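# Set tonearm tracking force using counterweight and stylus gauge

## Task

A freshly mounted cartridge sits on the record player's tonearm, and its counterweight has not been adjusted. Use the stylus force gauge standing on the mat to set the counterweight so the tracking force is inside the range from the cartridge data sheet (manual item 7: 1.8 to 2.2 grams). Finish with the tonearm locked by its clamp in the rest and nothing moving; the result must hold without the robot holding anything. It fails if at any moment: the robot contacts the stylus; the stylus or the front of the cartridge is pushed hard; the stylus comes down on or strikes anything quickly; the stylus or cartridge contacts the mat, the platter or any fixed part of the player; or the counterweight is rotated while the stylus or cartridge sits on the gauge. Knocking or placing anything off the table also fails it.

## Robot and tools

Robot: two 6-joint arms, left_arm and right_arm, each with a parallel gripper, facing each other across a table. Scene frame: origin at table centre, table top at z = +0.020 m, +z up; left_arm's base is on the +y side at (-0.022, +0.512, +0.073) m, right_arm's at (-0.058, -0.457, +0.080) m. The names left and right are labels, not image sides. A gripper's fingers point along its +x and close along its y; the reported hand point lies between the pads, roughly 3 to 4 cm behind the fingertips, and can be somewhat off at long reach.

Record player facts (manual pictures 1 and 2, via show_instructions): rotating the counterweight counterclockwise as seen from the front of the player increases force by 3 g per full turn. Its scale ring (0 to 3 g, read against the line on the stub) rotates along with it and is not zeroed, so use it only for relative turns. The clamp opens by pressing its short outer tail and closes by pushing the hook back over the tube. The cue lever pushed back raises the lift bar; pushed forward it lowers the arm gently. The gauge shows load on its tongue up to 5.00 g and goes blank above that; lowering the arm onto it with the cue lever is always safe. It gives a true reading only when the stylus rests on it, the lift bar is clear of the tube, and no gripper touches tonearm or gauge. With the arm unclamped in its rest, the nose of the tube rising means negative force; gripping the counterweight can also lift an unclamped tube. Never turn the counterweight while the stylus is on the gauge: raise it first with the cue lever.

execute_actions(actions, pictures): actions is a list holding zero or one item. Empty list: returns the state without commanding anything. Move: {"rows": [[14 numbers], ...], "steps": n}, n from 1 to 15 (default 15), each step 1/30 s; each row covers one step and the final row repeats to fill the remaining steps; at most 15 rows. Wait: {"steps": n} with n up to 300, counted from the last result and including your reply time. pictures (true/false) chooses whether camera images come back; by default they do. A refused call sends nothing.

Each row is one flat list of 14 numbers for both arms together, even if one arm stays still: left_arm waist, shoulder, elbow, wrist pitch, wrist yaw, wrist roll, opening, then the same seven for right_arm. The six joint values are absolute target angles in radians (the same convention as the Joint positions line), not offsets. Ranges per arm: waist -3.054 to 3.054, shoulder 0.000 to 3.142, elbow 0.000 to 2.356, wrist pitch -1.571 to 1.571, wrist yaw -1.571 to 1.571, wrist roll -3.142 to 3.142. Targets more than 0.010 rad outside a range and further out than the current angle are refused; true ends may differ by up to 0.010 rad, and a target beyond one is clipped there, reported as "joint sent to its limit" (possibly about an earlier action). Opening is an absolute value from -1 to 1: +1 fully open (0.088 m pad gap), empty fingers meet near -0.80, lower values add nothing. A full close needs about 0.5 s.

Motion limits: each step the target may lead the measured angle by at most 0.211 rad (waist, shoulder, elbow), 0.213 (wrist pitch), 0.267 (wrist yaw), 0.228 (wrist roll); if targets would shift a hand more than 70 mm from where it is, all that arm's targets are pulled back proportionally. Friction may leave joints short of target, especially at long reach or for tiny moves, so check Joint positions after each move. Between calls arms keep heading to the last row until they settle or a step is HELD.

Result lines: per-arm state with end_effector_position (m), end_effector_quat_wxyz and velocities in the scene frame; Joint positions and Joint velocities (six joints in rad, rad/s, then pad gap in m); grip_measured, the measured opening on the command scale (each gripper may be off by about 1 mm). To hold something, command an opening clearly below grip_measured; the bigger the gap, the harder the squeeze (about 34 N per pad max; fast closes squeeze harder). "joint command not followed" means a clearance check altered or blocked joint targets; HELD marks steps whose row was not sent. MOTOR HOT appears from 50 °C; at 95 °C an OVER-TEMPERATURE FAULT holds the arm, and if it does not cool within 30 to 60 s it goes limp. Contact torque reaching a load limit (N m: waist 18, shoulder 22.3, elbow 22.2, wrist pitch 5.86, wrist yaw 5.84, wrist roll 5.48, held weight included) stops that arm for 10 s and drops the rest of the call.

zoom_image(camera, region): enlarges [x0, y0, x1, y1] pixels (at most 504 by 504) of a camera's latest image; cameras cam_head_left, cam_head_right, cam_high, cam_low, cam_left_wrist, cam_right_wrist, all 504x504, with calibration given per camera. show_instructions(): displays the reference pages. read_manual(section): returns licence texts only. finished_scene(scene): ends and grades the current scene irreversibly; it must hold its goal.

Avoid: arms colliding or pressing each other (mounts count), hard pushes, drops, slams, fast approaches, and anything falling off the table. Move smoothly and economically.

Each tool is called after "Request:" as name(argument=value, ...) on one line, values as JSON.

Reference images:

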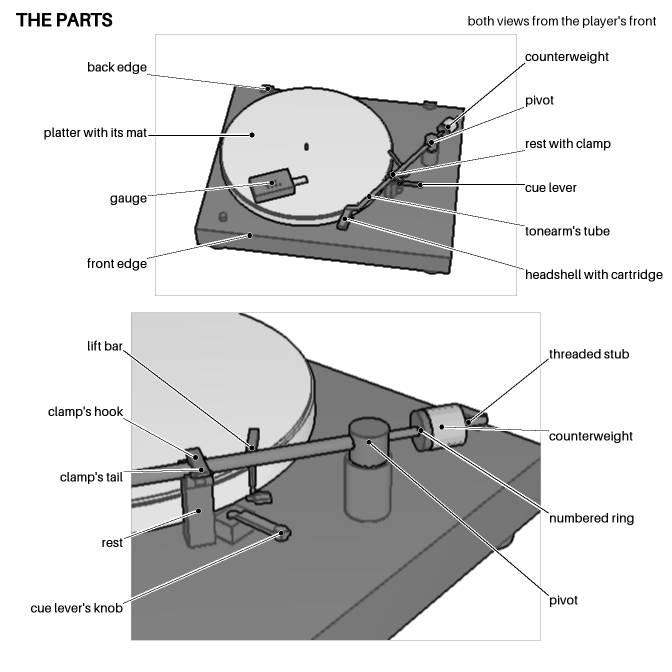

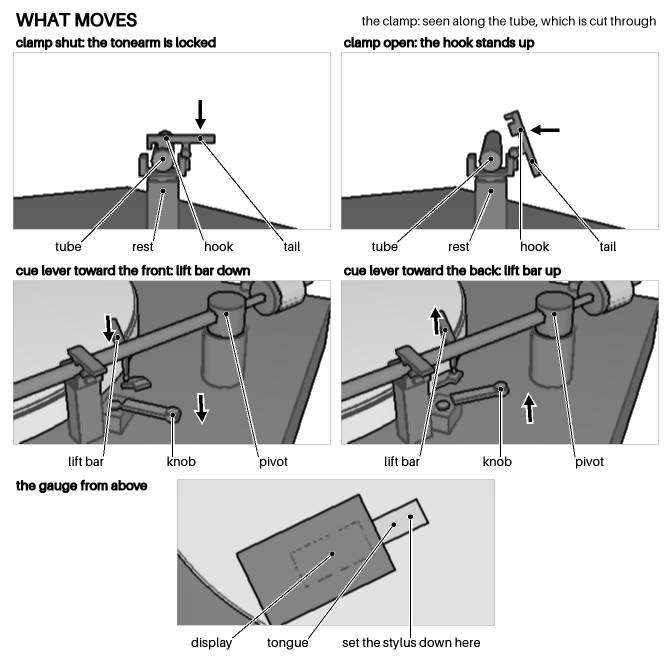

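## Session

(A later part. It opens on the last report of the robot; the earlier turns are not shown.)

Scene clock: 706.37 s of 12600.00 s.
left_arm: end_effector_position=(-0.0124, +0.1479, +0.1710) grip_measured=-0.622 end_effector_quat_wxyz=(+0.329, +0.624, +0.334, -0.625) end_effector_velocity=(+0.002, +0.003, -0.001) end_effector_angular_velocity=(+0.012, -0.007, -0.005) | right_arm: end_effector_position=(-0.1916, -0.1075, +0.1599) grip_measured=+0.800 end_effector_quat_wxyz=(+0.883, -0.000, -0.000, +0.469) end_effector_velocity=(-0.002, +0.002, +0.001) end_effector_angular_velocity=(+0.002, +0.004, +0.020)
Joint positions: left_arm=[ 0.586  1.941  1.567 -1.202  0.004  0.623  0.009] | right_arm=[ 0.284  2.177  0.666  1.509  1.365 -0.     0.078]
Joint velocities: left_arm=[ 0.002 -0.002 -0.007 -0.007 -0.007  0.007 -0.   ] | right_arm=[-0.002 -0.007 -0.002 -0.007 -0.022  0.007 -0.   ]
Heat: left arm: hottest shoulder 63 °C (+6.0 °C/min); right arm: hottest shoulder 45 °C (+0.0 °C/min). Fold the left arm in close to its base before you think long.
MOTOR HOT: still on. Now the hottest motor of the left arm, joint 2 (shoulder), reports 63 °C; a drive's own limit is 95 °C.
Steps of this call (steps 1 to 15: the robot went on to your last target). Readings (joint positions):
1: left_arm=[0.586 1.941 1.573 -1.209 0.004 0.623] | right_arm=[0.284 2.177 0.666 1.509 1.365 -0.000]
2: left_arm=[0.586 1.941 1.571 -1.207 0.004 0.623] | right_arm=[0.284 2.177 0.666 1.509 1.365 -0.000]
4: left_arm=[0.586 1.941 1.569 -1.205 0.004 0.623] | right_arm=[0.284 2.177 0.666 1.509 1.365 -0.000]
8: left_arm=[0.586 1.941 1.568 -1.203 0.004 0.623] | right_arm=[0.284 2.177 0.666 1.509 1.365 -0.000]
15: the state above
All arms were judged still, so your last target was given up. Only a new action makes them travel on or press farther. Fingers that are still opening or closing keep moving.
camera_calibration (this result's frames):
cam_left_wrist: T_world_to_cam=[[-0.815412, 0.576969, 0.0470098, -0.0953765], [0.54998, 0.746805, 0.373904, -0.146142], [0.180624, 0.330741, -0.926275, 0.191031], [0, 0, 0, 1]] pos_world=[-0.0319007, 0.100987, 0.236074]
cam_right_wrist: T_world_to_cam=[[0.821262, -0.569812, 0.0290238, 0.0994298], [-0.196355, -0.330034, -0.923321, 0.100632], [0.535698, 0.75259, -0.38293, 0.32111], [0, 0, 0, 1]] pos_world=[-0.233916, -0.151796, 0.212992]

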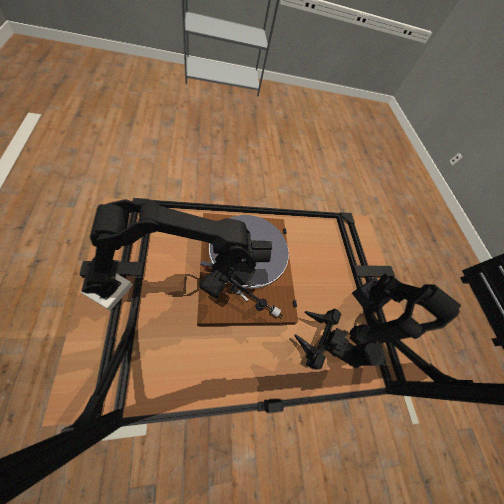

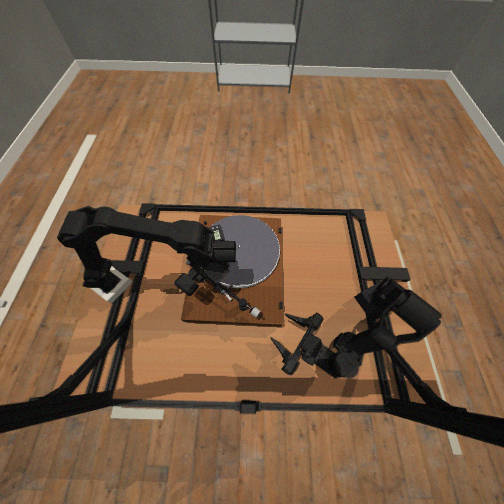

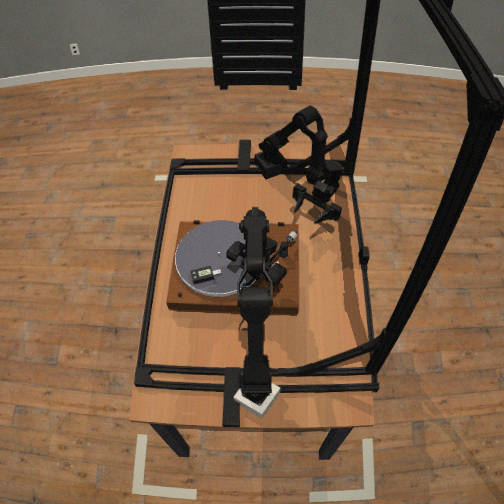

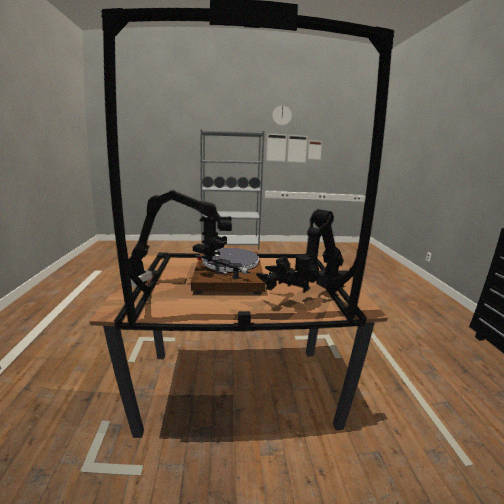

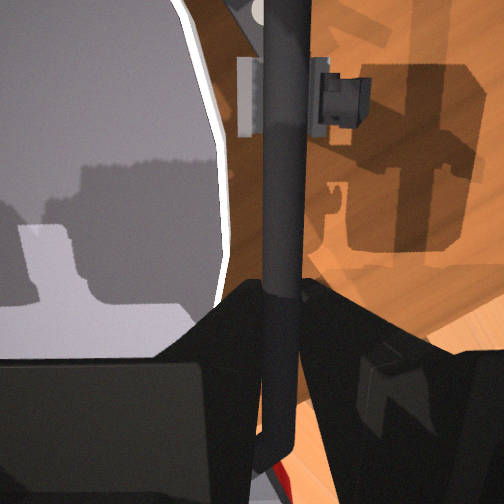

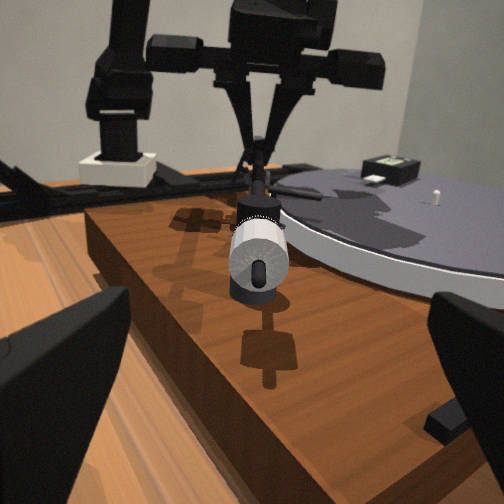

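Lower 3 mm more, release, lift.

Request:
execute_actions(actions=[{"rows":[[0.591,1.946,1.55,-1.199,0,0.625,-0.66,0.284,2.176,0.666,1.51,1.365,0,0.8],[0.591,1.946,1.547,-1.196,0,0.625,-0.66,0.284,2.176,0.666,1.51,1.365,0,0.8],[0.591,1.946,1.544,-1.193,0,0.625,-0.66,0.284,2.176,0.666,1.51,1.365,0,0.8],[0.591,1.946,1.541,-1.19,0,0.625,-0.66,0.284,2.176,0.666,1.51,1.365,0,0.8],[0.591,1.946,1.541,-1.19,0,0.625,-0.66,0.284,2.176,0.666,1.51,1.365,0,0.8],[0.591,1.946,1.541,-1.19,0,0.625,-0.66,0.284,2.176,0.666,1.51,1.365,0,0.8],[0.591,1.946,1.541,-1.19,0,0.625,-0.66,0.284,2.176,0.666,1.51,1.365,0,0.8],[0.591,1.946,1.541,-1.19,0,0.625,-0.66,0.284,2.176,0.666,1.51,1.365,0,0.8],[0.591,1.946,1.541,-1.19,0,0.625,-0.66,0.284,2.176,0.666,1.51,1.365,0,0.8],[0.591,1.946,1.541,-1.19,0,0.625,-0.66,0.284,2.176,0.666,1.51,1.365,0,0.8],[0.586,1.946,1.55,-1.19,0,0.625,-0.62,0.284,2.176,0.666,1.51,1.365,0,0.8],[0.586,1.946,1.55,-1.19,0,0.625,-0.59,0.284,2.176,0.666,1.51,1.365,0,0.8],[0.586,1.946,1.55,-1.19,0,0.625,-0.55,0.284,2.176,0.666,1.51,1.365,0,0.8],[0.586,1.946,1.55,-1.19,0,0.625,-0.5,0.284,2.176,0.666,1.51,1.365,0,0.8],[0.586,1.946,1.55,-1.19,0,0.625,-0.4,0.284,2.176,0.666,1.51,1.365,0,0.8]],"steps":15}], pictures=false)

Request:
execute_actions(actions=[{"rows":[[0.586,1.946,1.55,-1.19,0,0.625,-0.3,0.284,2.176,0.666,1.51,1.365,0,0.8],[0.586,1.946,1.55,-1.19,0,0.625,-0.2,0.284,2.176,0.666,1.51,1.365,0,0.8],[0.586,1.946,1.55,-1.19,0,0.625,-0.2,0.284,2.176,0.666,1.51,1.365,0,0.8],[0.586,1.946,1.55,-1.19,0,0.625,-0.2,0.284,2.176,0.666,1.51,1.365,0,0.8],[0.586,1.946,1.55,-1.19,0,0.625,-0.2,0.284,2.176,0.666,1.51,1.365,0,0.8],[0.586,1.946,1.55,-1.19,0,0.625,-0.2,0.284,2.176,0.666,1.51,1.365,0,0.8],[0.586,1.946,1.58,-1.21,0,0.625,-0.2,0.284,2.176,0.666,1.51,1.365,0,0.8],[0.586,1.946,1.6,-1.23,0,0.625,-0.2,0.284,2.176,0.666,1.51,1.365,0,0.8],[0.586,1.946,1.62,-1.25,0,0.625,-0.2,0.284,2.176,0.666,1.51,1.365,0,0.8],[0.586,1.946,1.64,-1.27,0,0.625,-0.2,0.284,2.176,0.666,1.51,1.365,0,0.8],[0.586,1.946,1.66,-1.29,0,0.625,-0.2,0.284,2.176,0.666,1.51,1.365,0,0.8],[0.586,1.946,1.68,-1.31,0,0.625,-0.2,0.284,2.176,0.666,1.51,1.365,0,0.8],[0.586,1.946,1.7,-1.33,0,0.625,-0.2,0.284,2.176,0.666,1.51,1.365,0,0.8],[0.586,1.946,1.72,-1.35,0,0.625,-0.2,0.284,2.176,0.666,1.51,1.365,0,0.8],[0.586,1.946,1.74,-1.37,0,0.625,-0.2,0.284,2.176,0.666,1.51,1.365,0,0.8]],"steps":15}], pictures=false)

Request:
execute_actions(actions=[{"steps":15}])

Request:
zoom_image(camera="cam_right_wrist", region=[180, 100, 340, 300])

Scene clock: 724.33 s of 12600.00 s.
left_arm: end_effector_position=(-0.0121, +0.1479, +0.1682) grip_measured=-0.538 end_effector_quat_wxyz=(+0.330, +0.624, +0.333, -0.624) end_effector_velocity=(-0.002, +0.003, -0.001) end_effector_angular_velocity=(+0.012, +0.008, +0.005) | right_arm: end_effector_position=(-0.1916, -0.1075, +0.1599) grip_measured=+0.800 end_effector_quat_wxyz=(+0.883, -0.000, -0.000, +0.469) end_effector_velocity=(+0.002, -0.001, -0.000) end_effector_angular_velocity=(-0.001, +0.001, -0.010)
Joint positions: left_arm=[ 0.586  1.941  1.556 -1.19   0.002  0.623  0.013] | right_arm=[0.284 2.177 0.666 1.509 1.365 0.    0.078]
Joint velocities: left_arm=[-0.002 -0.002 -0.007 -0.007  0.007 -0.007  0.081] | right_arm=[-0.002 -0.002 -0.002 -0.007  0.007  0.007 -0.   ]
Heat: left arm: hottest shoulder 60 °C (+1.0 °C/min); right arm: hottest shoulder 45 °C (+0.0 °C/min). Fold the left arm in close to its base before you think long.
MOTOR HOT: still on. Now the hottest motor of the left arm, joint 2 (shoulder), reports 60 °C; a drive's own limit is 95 °C.
Steps of this call (steps 1 to 90: nothing new was sent; then 14.47 s passed at rest; steps 91 to 105: all 15 steps of this action). Readings (joint positions):
91: left_arm=[0.585 1.941 1.565 -1.200 0.004 0.623] | right_arm=[0.284 2.177 0.666 1.509 1.365 0.000]
92: left_arm=[0.585 1.941 1.564 -1.199 0.004 0.623] | right_arm=[0.284 2.177 0.666 1.509 1.365 0.000]
94: left_arm=[0.585 1.941 1.560 -1.195 0.005 0.623] | right_arm=[0.284 2.177 0.666 1.509 1.365 0.000]
98: left_arm=[0.586 1.941 1.557 -1.192 0.005 0.623] | right_arm=[0.284 2.177 0.666 1.509 1.365 0.000]
105: the state above

Scene clock: 724.83 s of 12600.00 s.
left_arm: end_effector_position=(-0.0121, +0.1466, +0.1989) grip_measured=-0.202 end_effector_quat_wxyz=(+0.327, +0.626, +0.336, -0.623) end_effector_velocity=(+0.000, -0.009, +0.157) end_effector_angular_velocity=(-0.027, -0.008, +0.005) | right_arm: end_effector_position=(-0.1916, -0.1075, +0.1599) grip_measured=+0.800 end_effector_quat_wxyz=(+0.883, -0.000, -0.000, +0.469) end_effector_velocity=(+0.002, -0.001, -0.000) end_effector_angular_velocity=(-0.018, -0.023, -0.010)
Joint positions: left_arm=[ 0.586  1.943  1.682 -1.321  0.002  0.623  0.029] | right_arm=[0.284 2.177 0.666 1.509 1.365 0.    0.078]
Joint velocities: left_arm=[-0.002 -0.002  0.618 -0.593 -0.007 -0.007  0.001] | right_arm=[-0.002 -0.002 -0.002 -0.007  0.007 -0.022  0.   ]
Heat: left arm: hottest shoulder 60 °C (+1.0 °C/min); right arm: hottest shoulder 45 °C (+0.0 °C/min). Fold the left arm in close to its base before you think long.
MOTOR HOT: still on. Now the hottest motor of the left arm, joint 2 (shoulder), reports 60 °C; a drive's own limit is 95 °C.
Steps of this call (steps 1 to 15: all 15 steps of this action). Readings (joint positions):
1: left_arm=[0.586 1.941 1.556 -1.190 0.002 0.623] | right_arm=[0.284 2.177 0.666 1.509 1.365 0.000]
2: left_arm=[0.586 1.941 1.556 -1.190 0.002 0.623] | right_arm=[0.284 2.177 0.666 1.509 1.365 0.000]
4: left_arm=[0.586 1.941 1.556 -1.190 0.002 0.623] | right_arm=[0.284 2.177 0.666 1.509 1.365 0.000]
8: left_arm=[0.586 1.941 1.563 -1.204 0.002 0.623] | right_arm=[0.284 2.177 0.666 1.509 1.365 0.000]
15: the state above

Scene clock: 725.33 s of 12600.00 s.
left_arm: end_effector_position=(-0.0121, +0.1466, +0.2107) grip_measured=-0.200 end_effector_quat_wxyz=(+0.327, +0.626, +0.336, -0.623) end_effector_velocity=(-0.004, +0.002, -0.001) end_effector_angular_velocity=(+0.012, +0.008, +0.000) | right_arm: end_effector_position=(-0.1916, -0.1075, +0.1599) grip_measured=+0.800 end_effector_quat_wxyz=(+0.883, -0.000, -0.000, +0.469) end_effector_velocity=(+0.000, +0.001, -0.002) end_effector_angular_velocity=(-0.020, -0.021, +0.005)
Joint positions: left_arm=[ 0.586  1.943  1.728 -1.368  0.002  0.623  0.029] | right_arm=[0.284 2.177 0.666 1.509 1.365 0.    0.078]
Joint velocities: left_arm=[-0.007  0.002 -0.002 -0.007  0.007 -0.007 -0.   ] | right_arm=[-0.002 -0.002 -0.002 -0.022 -0.007 -0.007 -0.   ]
Heat: left arm: hottest shoulder 60 °C (+1.0 °C/min); right arm: hottest shoulder 45 °C (+0.0 °C/min). Fold the left arm in close to its base before you think long.
MOTOR HOT: still on. Now the hottest motor of the left arm, joint 2 (shoulder), reports 60 °C; a drive's own limit is 95 °C.
Steps of this call (steps 1 to 15: the robot went on to your last target). Readings (joint positions):
1: left_arm=[0.586 1.943 1.698 -1.335 0.002 0.623] | right_arm=[0.284 2.177 0.666 1.509 1.365 0.000]
2: left_arm=[0.586 1.943 1.710 -1.345 0.002 0.623] | right_arm=[0.284 2.177 0.666 1.509 1.365 0.000]
4: left_arm=[0.586 1.943 1.723 -1.356 0.002 0.623] | right_arm=[0.284 2.177 0.666 1.509 1.365 0.000]
8: left_arm=[0.586 1.943 1.726 -1.366 0.002 0.623] | right_arm=[0.284 2.177 0.666 1.509 1.365 0.000]
15: the state above
camera_calibration (this result's frames):
cam_left_wrist: T_world_to_cam=[[-0.815501, 0.576652, 0.049306, -0.0966617], [0.549209, 0.74418, 0.380218, -0.161239], [0.182561, 0.337147, -0.923582, 0.226678], [0, 0, 0, 1]] pos_world=[-0.0316566, 0.0993069, 0.275427]
cam_right_wrist: T_world_to_cam=[[0.821272, -0.569818, 0.0286425, 0.0994919], [-0.196647, -0.329837, -0.92333, 0.100598], [0.535577, 0.752672, -0.382938, 0.321097], [0, 0, 0, 1]] pos_world=[-0.2339, -0.151807, 0.212996]

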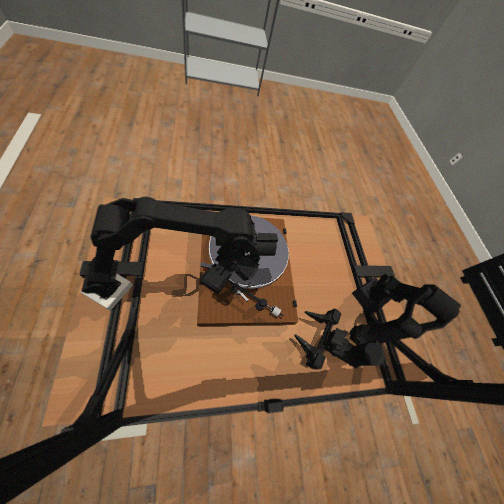

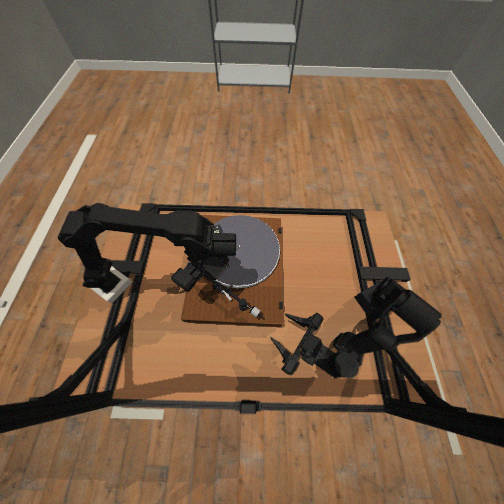

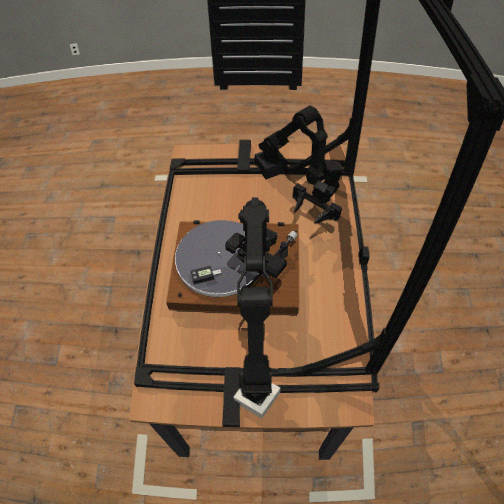

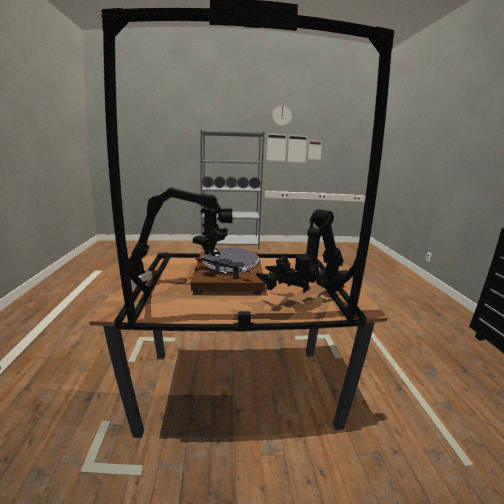

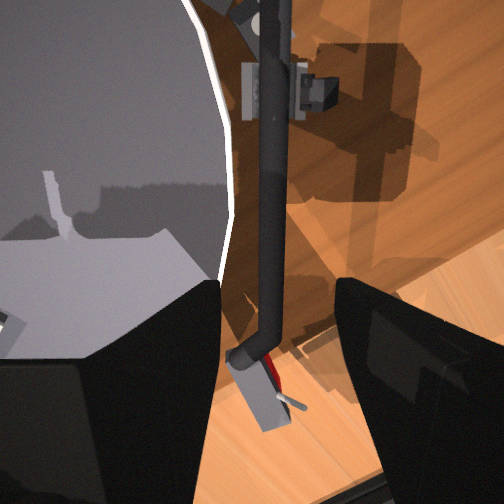

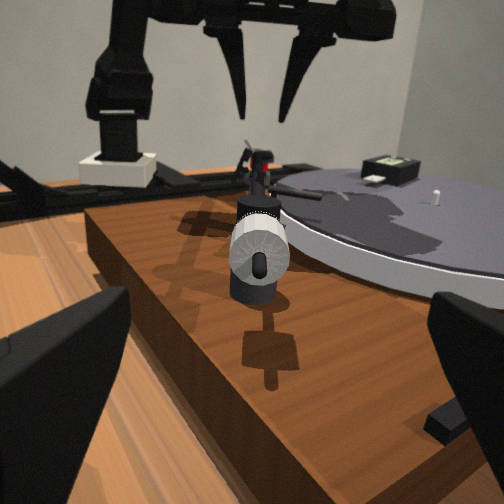

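Region (180, 100, 340, 300) of cam_right_wrist's 504x504 image, scaled by 2.520, with more detail than that image has; it fills the left 403 columns of this view, and the rest is white.

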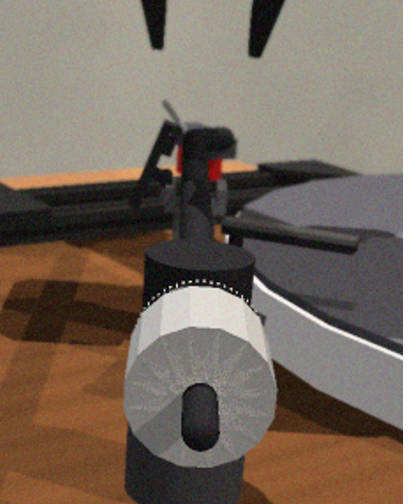

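Request:
execute_actions(actions=[{"rows":[[0.58,1.95,1.76,-1.38,0,0.62,-0.5,0.284,2.176,0.666,1.51,1.365,0,0.8],[0.57,1.955,1.78,-1.395,0,0.61,-0.7,0.284,2.176,0.666,1.51,1.365,0,0.8],[0.555,1.965,1.8,-1.405,0,0.595,-0.9,0.284,2.176,0.666,1.51,1.365,0,0.8],[0.54,1.975,1.82,-1.415,0,0.58,-0.9,0.284,2.176,0.666,1.51,1.365,0,0.8],[0.525,1.985,1.84,-1.42,0,0.565,-0.9,0.284,2.176,0.666,1.51,1.365,0,0.8],[0.51,1.995,1.86,-1.43,0,0.55,-0.9,0.284,2.176,0.666,1.51,1.365,0,0.8],[0.495,2.005,1.875,-1.435,0,0.535,-0.9,0.284,2.176,0.666,1.51,1.365,0,0.8],[0.48,2.015,1.89,-1.44,0,0.52,-0.9,0.284,2.176,0.666,1.51,1.365,0,0.8],[0.465,2.025,1.9,-1.44,0,0.505,-0.9,0.284,2.176,0.666,1.51,1.365,0,0.8],[0.455,2.035,1.9,-1.43,0,0.495,-0.9,0.284,2.176,0.666,1.51,1.365,0,0.8]],"steps":15}], pictures=false)

Request:
execute_actions(actions=[{"rows":[[0.455,2.035,1.88,-1.42,0,0.495,-0.9,0.284,2.176,0.666,1.51,1.365,0,0.8],[0.455,2.035,1.865,-1.405,0,0.495,-0.9,0.284,2.176,0.666,1.51,1.365,0,0.8],[0.455,2.035,1.85,-1.39,0,0.495,-0.9,0.284,2.176,0.666,1.51,1.365,0,0.8],[0.455,2.035,1.835,-1.375,0,0.495,-0.9,0.284,2.176,0.666,1.51,1.365,0,0.8],[0.455,2.035,1.82,-1.36,0,0.495,-0.9,0.284,2.176,0.666,1.51,1.365,0,0.8],[0.455,2.035,1.805,-1.345,0,0.495,-0.9,0.284,2.176,0.666,1.51,1.365,0,0.8],[0.455,2.035,1.79,-1.33,0,0.495,-0.9,0.284,2.176,0.666,1.51,1.365,0,0.8],[0.455,2.035,1.775,-1.318,0,0.495,-0.9,0.284,2.176,0.666,1.51,1.365,0,0.8],[0.455,2.035,1.76,-1.308,0,0.495,-0.9,0.284,2.176,0.666,1.51,1.365,0,0.8]],"steps":15}], pictures=false)

Request:
execute_actions(actions=[{"steps":10}])

Request:
zoom_image(camera="cam_right_wrist", region=[180, 100, 340, 300])

Scene clock: 742.77 s of 12600.00 s.
left_arm: end_effector_position=(-0.0624, +0.1270, +0.2210) grip_measured=-0.799 end_effector_quat_wxyz=(+0.328, +0.626, +0.327, -0.627) end_effector_velocity=(-0.004, -0.004, -0.028) end_effector_angular_velocity=(+0.079, -0.015, +0.054) | right_arm: end_effector_position=(-0.1916, -0.1075, +0.1599) grip_measured=+0.800 end_effector_quat_wxyz=(+0.883, -0.000, -0.000, +0.469) end_effector_velocity=(+0.002, +0.001, -0.000) end_effector_angular_velocity=(-0.016, -0.018, +0.000)
Joint positions: left_arm=[ 0.453  2.024  1.884 -1.429 -0.     0.505  0.   ] | right_arm=[ 0.284  2.177  0.666  1.509  1.365 -0.     0.078]
Joint velocities: left_arm=[-0.012  0.085  0.012 -0.007 -0.007 -0.066  0.   ] | right_arm=[-0.007 -0.007 -0.002 -0.022 -0.007 -0.007 -0.   ]
Heat: left arm: hottest shoulder 59 °C (-3.0 °C/min); right arm: hottest shoulder 45 °C (+0.0 °C/min). Fold the left arm in close to its base before you think long.
MOTOR HOT: still on. Now the hottest motor of the left arm, joint 2 (shoulder), reports 59 °C; a drive's own limit is 95 °C.
Steps of this call (steps 1 to 15: the robot went on to your last target; steps 16 to 90: nothing new was sent; then 13.93 s passed at rest; steps 91 to 105: all 15 steps of this action). Readings (joint positions):
91: left_arm=[0.586 1.944 1.732 -1.372 0.002 0.623] | right_arm=[0.284 2.177 0.666 1.509 1.365 -0.000]
92: left_arm=[0.585 1.945 1.740 -1.378 0.001 0.623] | right_arm=[0.284 2.177 0.666 1.509 1.365 -0.000]
94: left_arm=[0.576 1.954 1.767 -1.394 -0.000 0.608] | right_arm=[0.284 2.177 0.666 1.509 1.365 -0.000]
98: left_arm=[0.524 1.980 1.841 -1.422 -0.000 0.558] | right_arm=[0.284 2.177 0.666 1.509 1.365 -0.000]
105: the state above

Scene clock: 743.27 s of 12600.00 s.
left_arm: end_effector_position=(-0.0626, +0.1253, +0.1900) grip_measured=-0.799 end_effector_quat_wxyz=(+0.328, +0.627, +0.330, -0.625) end_effector_velocity=(-0.001, -0.004, -0.003) end_effector_angular_velocity=(-0.021, +0.010, +0.010) | right_arm: end_effector_position=(-0.1916, -0.1075, +0.1599) grip_measured=+0.800 end_effector_quat_wxyz=(+0.883, -0.000, -0.000, +0.469) end_effector_velocity=(-0.002, +0.002, -0.000) end_effector_angular_velocity=(-0.009, -0.011, +0.020)
Joint positions: left_arm=[ 0.453  2.031  1.771 -1.314 -0.     0.499  0.   ] | right_arm=[0.284 2.177 0.666 1.509 1.365 0.    0.078]
Joint velocities: left_arm=[ 0.002 -0.002 -0.017  0.037  0.007 -0.007  0.   ] | right_arm=[-0.002 -0.002 -0.002 -0.007 -0.022 -0.007 -0.   ]
Heat: left arm: hottest shoulder 59 °C (-4.1 °C/min); right arm: hottest shoulder 45 °C (+0.0 °C/min). Fold the left arm in close to its base before you think long.
MOTOR HOT: still on. Now the hottest motor of the left arm, joint 2 (shoulder), reports 59 °C; a drive's own limit is 95 °C.
Steps of this call (steps 1 to 15: all 15 steps of this action). Readings (joint positions):
1: left_arm=[0.453 2.027 1.884 -1.429 -0.000 0.503] | right_arm=[0.284 2.177 0.666 1.509 1.365 -0.000]
2: left_arm=[0.453 2.027 1.883 -1.424 -0.000 0.502] | right_arm=[0.284 2.177 0.666 1.509 1.365 -0.000]
4: left_arm=[0.453 2.027 1.871 -1.402 -0.000 0.501] | right_arm=[0.284 2.177 0.666 1.509 1.365 -0.000]
8: left_arm=[0.453 2.028 1.822 -1.351 -0.000 0.500] | right_arm=[0.284 2.177 0.666 1.509 1.365 -0.000]
15: the state above

Scene clock: 743.60 s of 12600.00 s.
left_arm: end_effector_position=(-0.0626, +0.1248, +0.1897) grip_measured=-0.799 end_effector_quat_wxyz=(+0.329, +0.626, +0.329, -0.626) end_effector_velocity=(+0.001, +0.002, +0.000) end_effector_angular_velocity=(+0.005, -0.023, +0.015) | right_arm: end_effector_position=(-0.1916, -0.1075, +0.1599) grip_measured=+0.800 end_effector_quat_wxyz=(+0.883, -0.000, -0.000, +0.469) end_effector_velocity=(-0.002, +0.002, -0.000) end_effector_angular_velocity=(-0.001, +0.001, +0.020)
Joint positions: left_arm=[ 0.453  2.031  1.77  -1.31  -0.     0.499  0.   ] | right_arm=[0.284 2.177 0.666 1.509 1.365 0.    0.078]
Joint velocities: left_arm=[-0.007 -0.002 -0.002 -0.007 -0.022 -0.022  0.   ] | right_arm=[-0.002 -0.002 -0.002 -0.007 -0.022  0.007 -0.   ]
Heat: left arm: hottest shoulder 59 °C (-4.0 °C/min); right arm: hottest shoulder 45 °C (+0.0 °C/min). Fold the left arm in close to its base before you think long.
MOTOR HOT: still on. Now the hottest motor of the left arm, joint 2 (shoulder), reports 59 °C; a drive's own limit is 95 °C.
Steps of this call (steps 1 to 10: the robot went on to your last target). Readings (joint positions):
1: left_arm=[0.453 2.031 1.771 -1.313 -0.000 0.499] | right_arm=[0.284 2.177 0.666 1.509 1.365 0.000]
2: left_arm=[0.453 2.031 1.771 -1.311 -0.000 0.499] | right_arm=[0.284 2.177 0.666 1.509 1.365 0.000]
4: left_arm=[0.453 2.031 1.771 -1.311 -0.000 0.499] | right_arm=[0.284 2.177 0.666 1.509 1.365 0.000]
8: left_arm=[0.453 2.031 1.770 -1.310 -0.000 0.499] | right_arm=[0.284 2.177 0.666 1.509 1.365 0.000]
10: the state above
camera_calibration (this result's frames):
cam_left_wrist: T_world_to_cam=[[-0.810517, 0.584326, 0.0403046, -0.123205], [0.554749, 0.74377, 0.372907, -0.107427], [0.187922, 0.324607, -0.926993, 0.226405], [0, 0, 0, 1]] pos_world=[-0.0828117, 0.0784003, 0.254902]
cam_right_wrist: T_world_to_cam=[[0.821272, -0.569818, 0.0286425, 0.0994919], [-0.196647, -0.329837, -0.92333, 0.100598], [0.535577, 0.752672, -0.382938, 0.321097], [0, 0, 0, 1]] pos_world=[-0.2339, -0.151807, 0.212996]

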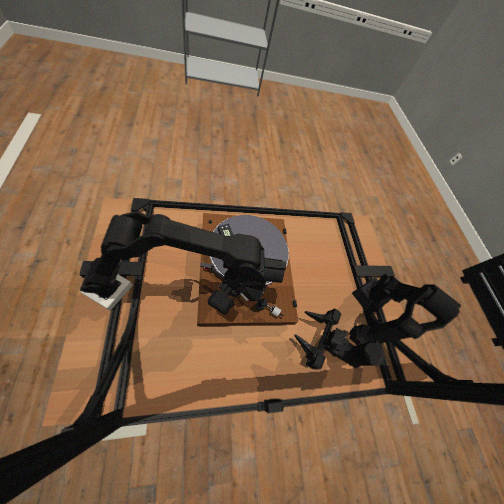

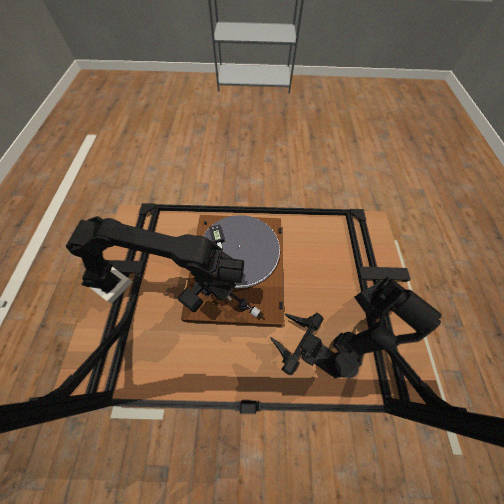

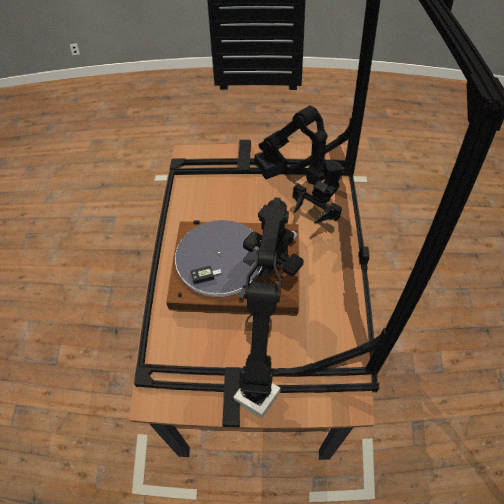

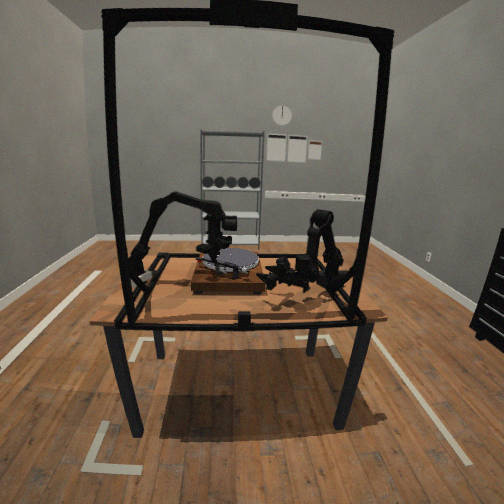

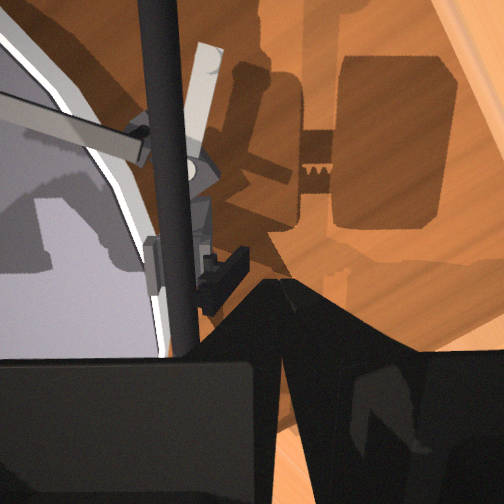

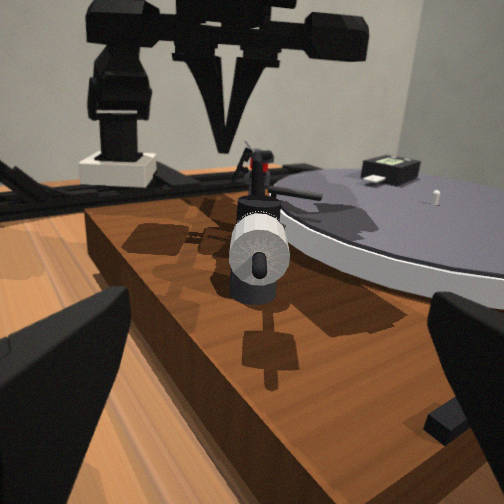

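Region (180, 100, 340, 300) of cam_right_wrist's 504x504 image, scaled by 2.520, with more detail than that image has; it fills the left 403 columns of this view, and the rest is white.

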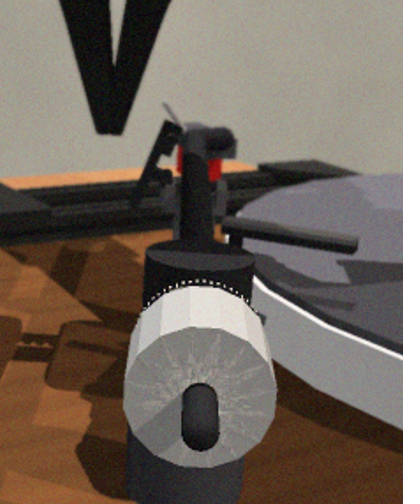

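Request:
execute_actions(actions=[{"rows":[[0.455,2.035,1.754,-1.304,0,0.495,-0.9,0.284,2.176,0.666,1.51,1.365,0,0.8],[0.455,2.035,1.748,-1.298,0,0.495,-0.9,0.284,2.176,0.666,1.51,1.365,0,0.8],[0.455,2.035,1.742,-1.292,0,0.495,-0.9,0.284,2.176,0.666,1.51,1.365,0,0.8],[0.455,2.035,1.742,-1.292,0,0.495,-0.9,0.284,2.176,0.666,1.51,1.365,0,0.8],[0.455,2.035,1.742,-1.292,0,0.495,-0.9,0.284,2.176,0.666,1.51,1.365,0,0.8],[0.455,2.035,1.742,-1.292,0,0.495,-0.9,0.284,2.176,0.666,1.51,1.365,0,0.8],[0.455,2.035,1.742,-1.292,0,0.495,-0.9,0.284,2.176,0.666,1.51,1.365,0,0.8],[0.455,2.035,1.742,-1.292,0,0.495,-0.9,0.284,2.176,0.666,1.51,1.365,0,0.8],[0.458,2.035,1.755,-1.292,0,0.495,-0.9,0.284,2.176,0.666,1.51,1.365,0,0.8],[0.46,2.035,1.764,-1.292,0,0.5,-0.9,0.284,2.176,0.666,1.51,1.365,0,0.8],[0.463,2.038,1.768,-1.293,0,0.503,-0.9,0.284,2.176,0.666,1.51,1.365,0,0.8],[0.466,2.041,1.772,-1.294,0,0.506,-0.9,0.284,2.176,0.666,1.51,1.365,0,0.8],[0.469,2.044,1.776,-1.296,0,0.509,-0.9,0.284,2.176,0.666,1.51,1.365,0,0.8],[0.472,2.046,1.78,-1.297,0,0.512,-0.9,0.284,2.176,0.666,1.51,1.365,0,0.8],[0.475,2.049,1.784,-1.298,0,0.515,-0.9,0.284,2.176,0.666,1.51,1.365,0,0.8]],"steps":15}], pictures=false)

Request:
execute_actions(actions=[{"rows":[[0.478,2.052,1.788,-1.299,0,0.518,-0.9,0.284,2.176,0.666,1.51,1.365,0,0.8],[0.481,2.055,1.792,-1.3,0,0.521,-0.9,0.284,2.176,0.666,1.51,1.365,0,0.8],[0.484,2.057,1.796,-1.302,0,0.524,-0.9,0.284,2.176,0.666,1.51,1.365,0,0.8],[0.487,2.06,1.8,-1.303,0,0.527,-0.9,0.284,2.176,0.666,1.51,1.365,0,0.8],[0.49,2.063,1.804,-1.304,0,0.53,-0.9,0.284,2.176,0.666,1.51,1.365,0,0.8],[0.493,2.066,1.808,-1.305,0,0.533,-0.9,0.284,2.176,0.666,1.51,1.365,0,0.8],[0.496,2.068,1.812,-1.307,0,0.536,-0.9,0.284,2.176,0.666,1.51,1.365,0,0.8],[0.499,2.071,1.816,-1.308,0,0.539,-0.9,0.284,2.176,0.666,1.51,1.365,0,0.8],[0.502,2.074,1.82,-1.309,0,0.542,-0.9,0.284,2.176,0.666,1.51,1.365,0,0.8],[0.505,2.077,1.824,-1.31,0,0.545,-0.9,0.284,2.176,0.666,1.51,1.365,0,0.8],[0.508,2.079,1.828,-1.312,0,0.548,-0.9,0.284,2.176,0.666,1.51,1.365,0,0.8],[0.511,2.082,1.832,-1.313,0,0.551,-0.9,0.284,2.176,0.666,1.51,1.365,0,0.8],[0.514,2.085,1.836,-1.314,0,0.554,-0.9,0.284,2.176,0.666,1.51,1.365,0,0.8],[0.517,2.088,1.84,-1.316,0,0.557,-0.9,0.284,2.176,0.666,1.51,1.365,0,0.8],[0.519,2.09,1.844,-1.317,0,0.56,-0.9,0.284,2.176,0.666,1.51,1.365,0,0.8]],"steps":15}], pictures=false)

Request:
execute_actions(actions=[{"steps":15}])

Request:
zoom_image(camera="cam_right_wrist", region=[180, 100, 340, 300])

Scene clock: 764.27 s of 12600.00 s.
left_arm: end_effector_position=(-0.0588, +0.1226, +0.1864) grip_measured=-0.799 end_effector_quat_wxyz=(+0.332, +0.624, +0.330, -0.626) end_effector_velocity=(+0.031, -0.032, +0.015) end_effector_angular_velocity=(-0.084, +0.015, +0.024) | right_arm: end_effector_position=(-0.1916, -0.1075, +0.1599) grip_measured=+0.800 end_effector_quat_wxyz=(+0.883, -0.000, -0.000, +0.469) end_effector_velocity=(+0.002, -0.001, -0.002) end_effector_angular_velocity=(-0.012, -0.009, -0.010)
Joint positions: left_arm=[ 0.463  2.035  1.762 -1.294 -0.     0.504  0.   ] | right_arm=[0.284 2.177 0.666 1.509 1.365 0.    0.078]
Joint velocities: left_arm=[0.09  0.042 0.12  0.007 0.007 0.066 0.   ] | right_arm=[-0.002 -0.002 -0.002 -0.022  0.007  0.007 -0.   ]
Heat: left arm: hottest shoulder 59 °C (-4.0 °C/min); right arm: hottest shoulder 45 °C (+0.0 °C/min). Fold the left arm in close to its base before you think long.
MOTOR HOT: still on. Now the hottest motor of the left arm, joint 2 (shoulder), reports 59 °C; a drive's own limit is 95 °C.
Steps of this call (steps 1 to 15: the robot went on to your last target; steps 16 to 90: nothing new was sent; then 17.17 s passed at rest; steps 91 to 105: all 15 steps of this action). Readings (joint positions):
91: left_arm=[0.453 2.031 1.769 -1.309 -0.000 0.499] | right_arm=[0.284 2.177 0.666 1.509 1.365 0.000]
92: left_arm=[0.453 2.031 1.766 -1.306 -0.000 0.499] | right_arm=[0.284 2.177 0.666 1.509 1.365 0.000]
94: left_arm=[0.453 2.031 1.760 -1.300 -0.000 0.499] | right_arm=[0.284 2.177 0.666 1.509 1.365 0.000]
98: left_arm=[0.453 2.031 1.752 -1.296 -0.000 0.499] | right_arm=[0.284 2.177 0.666 1.509 1.365 0.000]
105: the state above

Scene clock: 764.77 s of 12600.00 s.
left_arm: end_effector_position=(-0.0432, +0.1120, +0.1876) grip_measured=-0.799 end_effector_quat_wxyz=(+0.332, +0.623, +0.329, -0.627) end_effector_velocity=(+0.064, -0.030, -0.010) end_effector_angular_velocity=(-0.009, -0.037, +0.069) | right_arm: end_effector_position=(-0.1916, -0.1075, +0.1599) grip_measured=+0.800 end_effector_quat_wxyz=(+0.883, -0.000, -0.000, +0.469) end_effector_velocity=(+0.000, +0.000, -0.002) end_effector_angular_velocity=(-0.021, -0.027, +0.005)
Joint positions: left_arm=[ 0.506  2.072  1.823 -1.314  0.002  0.548  0.   ] | right_arm=[0.284 2.177 0.666 1.509 1.365 0.    0.078]
Joint velocities: left_arm=[ 0.149  0.11   0.125 -0.007 -0.037  0.081  0.   ] | right_arm=[-0.002  0.002 -0.002 -0.007 -0.007 -0.022 -0.   ]
Heat: left arm: hottest shoulder 59 °C (-4.0 °C/min); right arm: hottest shoulder 45 °C (+0.0 °C/min). Fold the left arm in close to its base before you think long.
MOTOR HOT: still on. Now the hottest motor of the left arm, joint 2 (shoulder), reports 59 °C; a drive's own limit is 95 °C.
Steps of this call (steps 1 to 15: all 15 steps of this action). Readings (joint positions):
1: left_arm=[0.467 2.036 1.767 -1.295 -0.000 0.507] | right_arm=[0.284 2.177 0.666 1.509 1.365 0.000]
2: left_arm=[0.470 2.038 1.771 -1.296 -0.000 0.509] | right_arm=[0.284 2.177 0.666 1.509 1.365 0.000]
4: left_arm=[0.476 2.043 1.779 -1.300 0.002 0.515] | right_arm=[0.284 2.177 0.666 1.509 1.365 0.000]
8: left_arm=[0.480 2.052 1.793 -1.311 0.007 0.527] | right_arm=[0.284 2.177 0.666 1.509 1.365 0.000]
15: the state above

Scene clock: 765.27 s of 12600.00 s.
left_arm: end_effector_position=(-0.0379, +0.1097, +0.1868) grip_measured=-0.799 end_effector_quat_wxyz=(+0.334, +0.623, +0.330, -0.626) end_effector_velocity=(+0.000, +0.002, +0.000) end_effector_angular_velocity=(+0.007, -0.008, +0.005) | right_arm: end_effector_position=(-0.1916, -0.1075, +0.1599) grip_measured=+0.800 end_effector_quat_wxyz=(+0.883, -0.000, -0.000, +0.469) end_effector_velocity=(-0.002, +0.002, -0.002) end_effector_angular_velocity=(-0.020, -0.021, +0.020)
Joint positions: left_arm=[ 0.519  2.081  1.832 -1.315  0.001  0.556  0.   ] | right_arm=[0.284 2.177 0.666 1.509 1.365 0.    0.078]
Joint velocities: left_arm=[-0.002 -0.002 -0.002 -0.007 -0.007 -0.007  0.   ] | right_arm=[-0.002 -0.002 -0.002 -0.022 -0.022 -0.007 -0.   ]
Heat: left arm: hottest shoulder 59 °C (-4.0 °C/min); right arm: hottest shoulder 45 °C (+0.0 °C/min). Fold the left arm in close to its base before you think long.
MOTOR HOT: still on. Now the hottest motor of the left arm, joint 2 (shoulder), reports 59 °C; a drive's own limit is 95 °C.
Steps of this call (steps 1 to 15: the robot went on to your last target). Readings (joint positions):
1: left_arm=[0.511 2.075 1.826 -1.314 0.002 0.551] | right_arm=[0.284 2.177 0.666 1.509 1.365 0.000]
2: left_arm=[0.514 2.078 1.828 -1.314 0.001 0.552] | right_arm=[0.284 2.177 0.666 1.509 1.365 0.000]
4: left_arm=[0.518 2.080 1.830 -1.314 0.001 0.554] | right_arm=[0.284 2.177 0.666 1.509 1.365 0.000]
8: left_arm=[0.519 2.081 1.831 -1.315 0.001 0.555] | right_arm=[0.284 2.177 0.666 1.509 1.365 0.000]
15: the state above
camera_calibration (this result's frames):
cam_left_wrist: T_world_to_cam=[[-0.815978, 0.576868, 0.0374535, -0.0930815], [0.548316, 0.751815, 0.366229, -0.108765], [0.183108, 0.319372, -0.929771, 0.224939], [0, 0, 0, 1]] pos_world=[-0.0575027, 0.063628, 0.252461]
cam_right_wrist: T_world_to_cam=[[0.821272, -0.569818, 0.0286425, 0.0994919], [-0.196647, -0.329837, -0.92333, 0.100598], [0.535577, 0.752672, -0.382938, 0.321097], [0, 0, 0, 1]] pos_world=[-0.2339, -0.151807, 0.212996]

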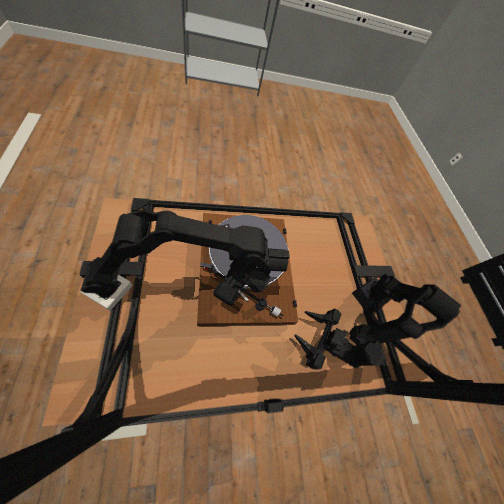

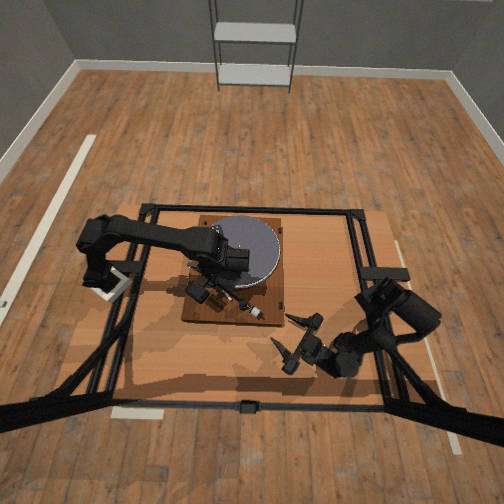

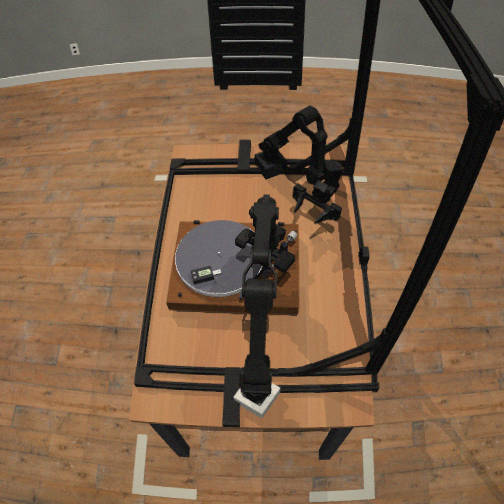

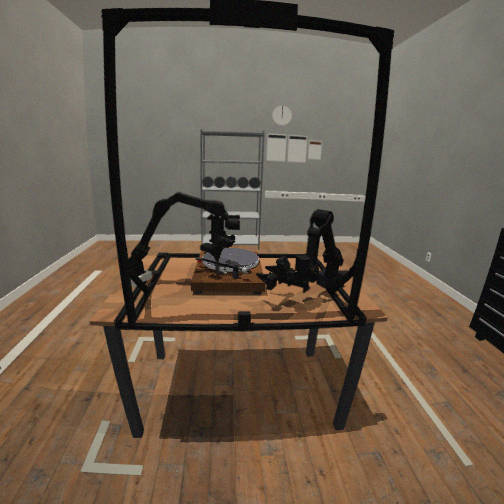

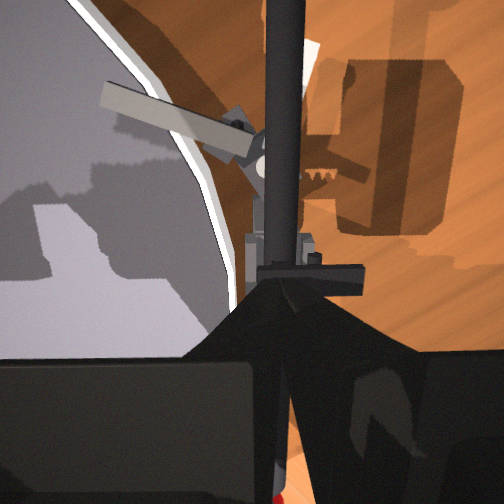

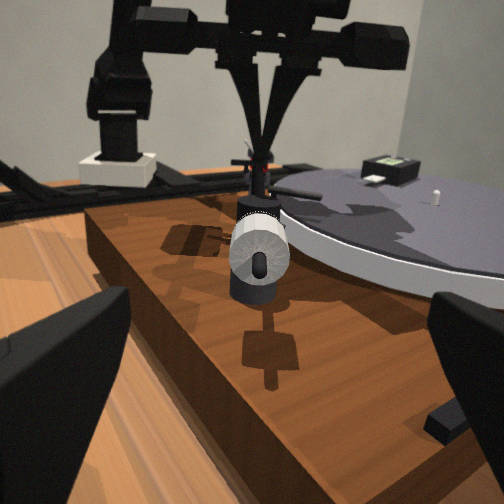

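Region (180, 100, 340, 300) of cam_right_wrist's 504x504 image, scaled by 2.520, with more detail than that image has; it fills the left 403 columns of this view, and the rest is white.

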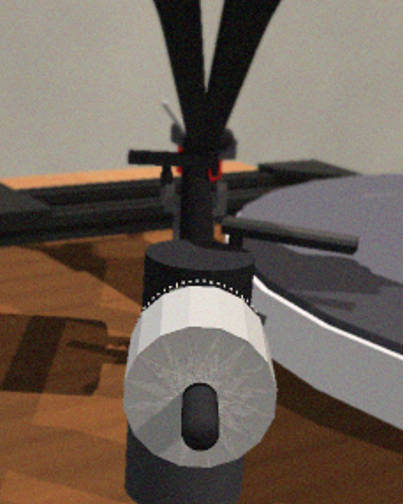

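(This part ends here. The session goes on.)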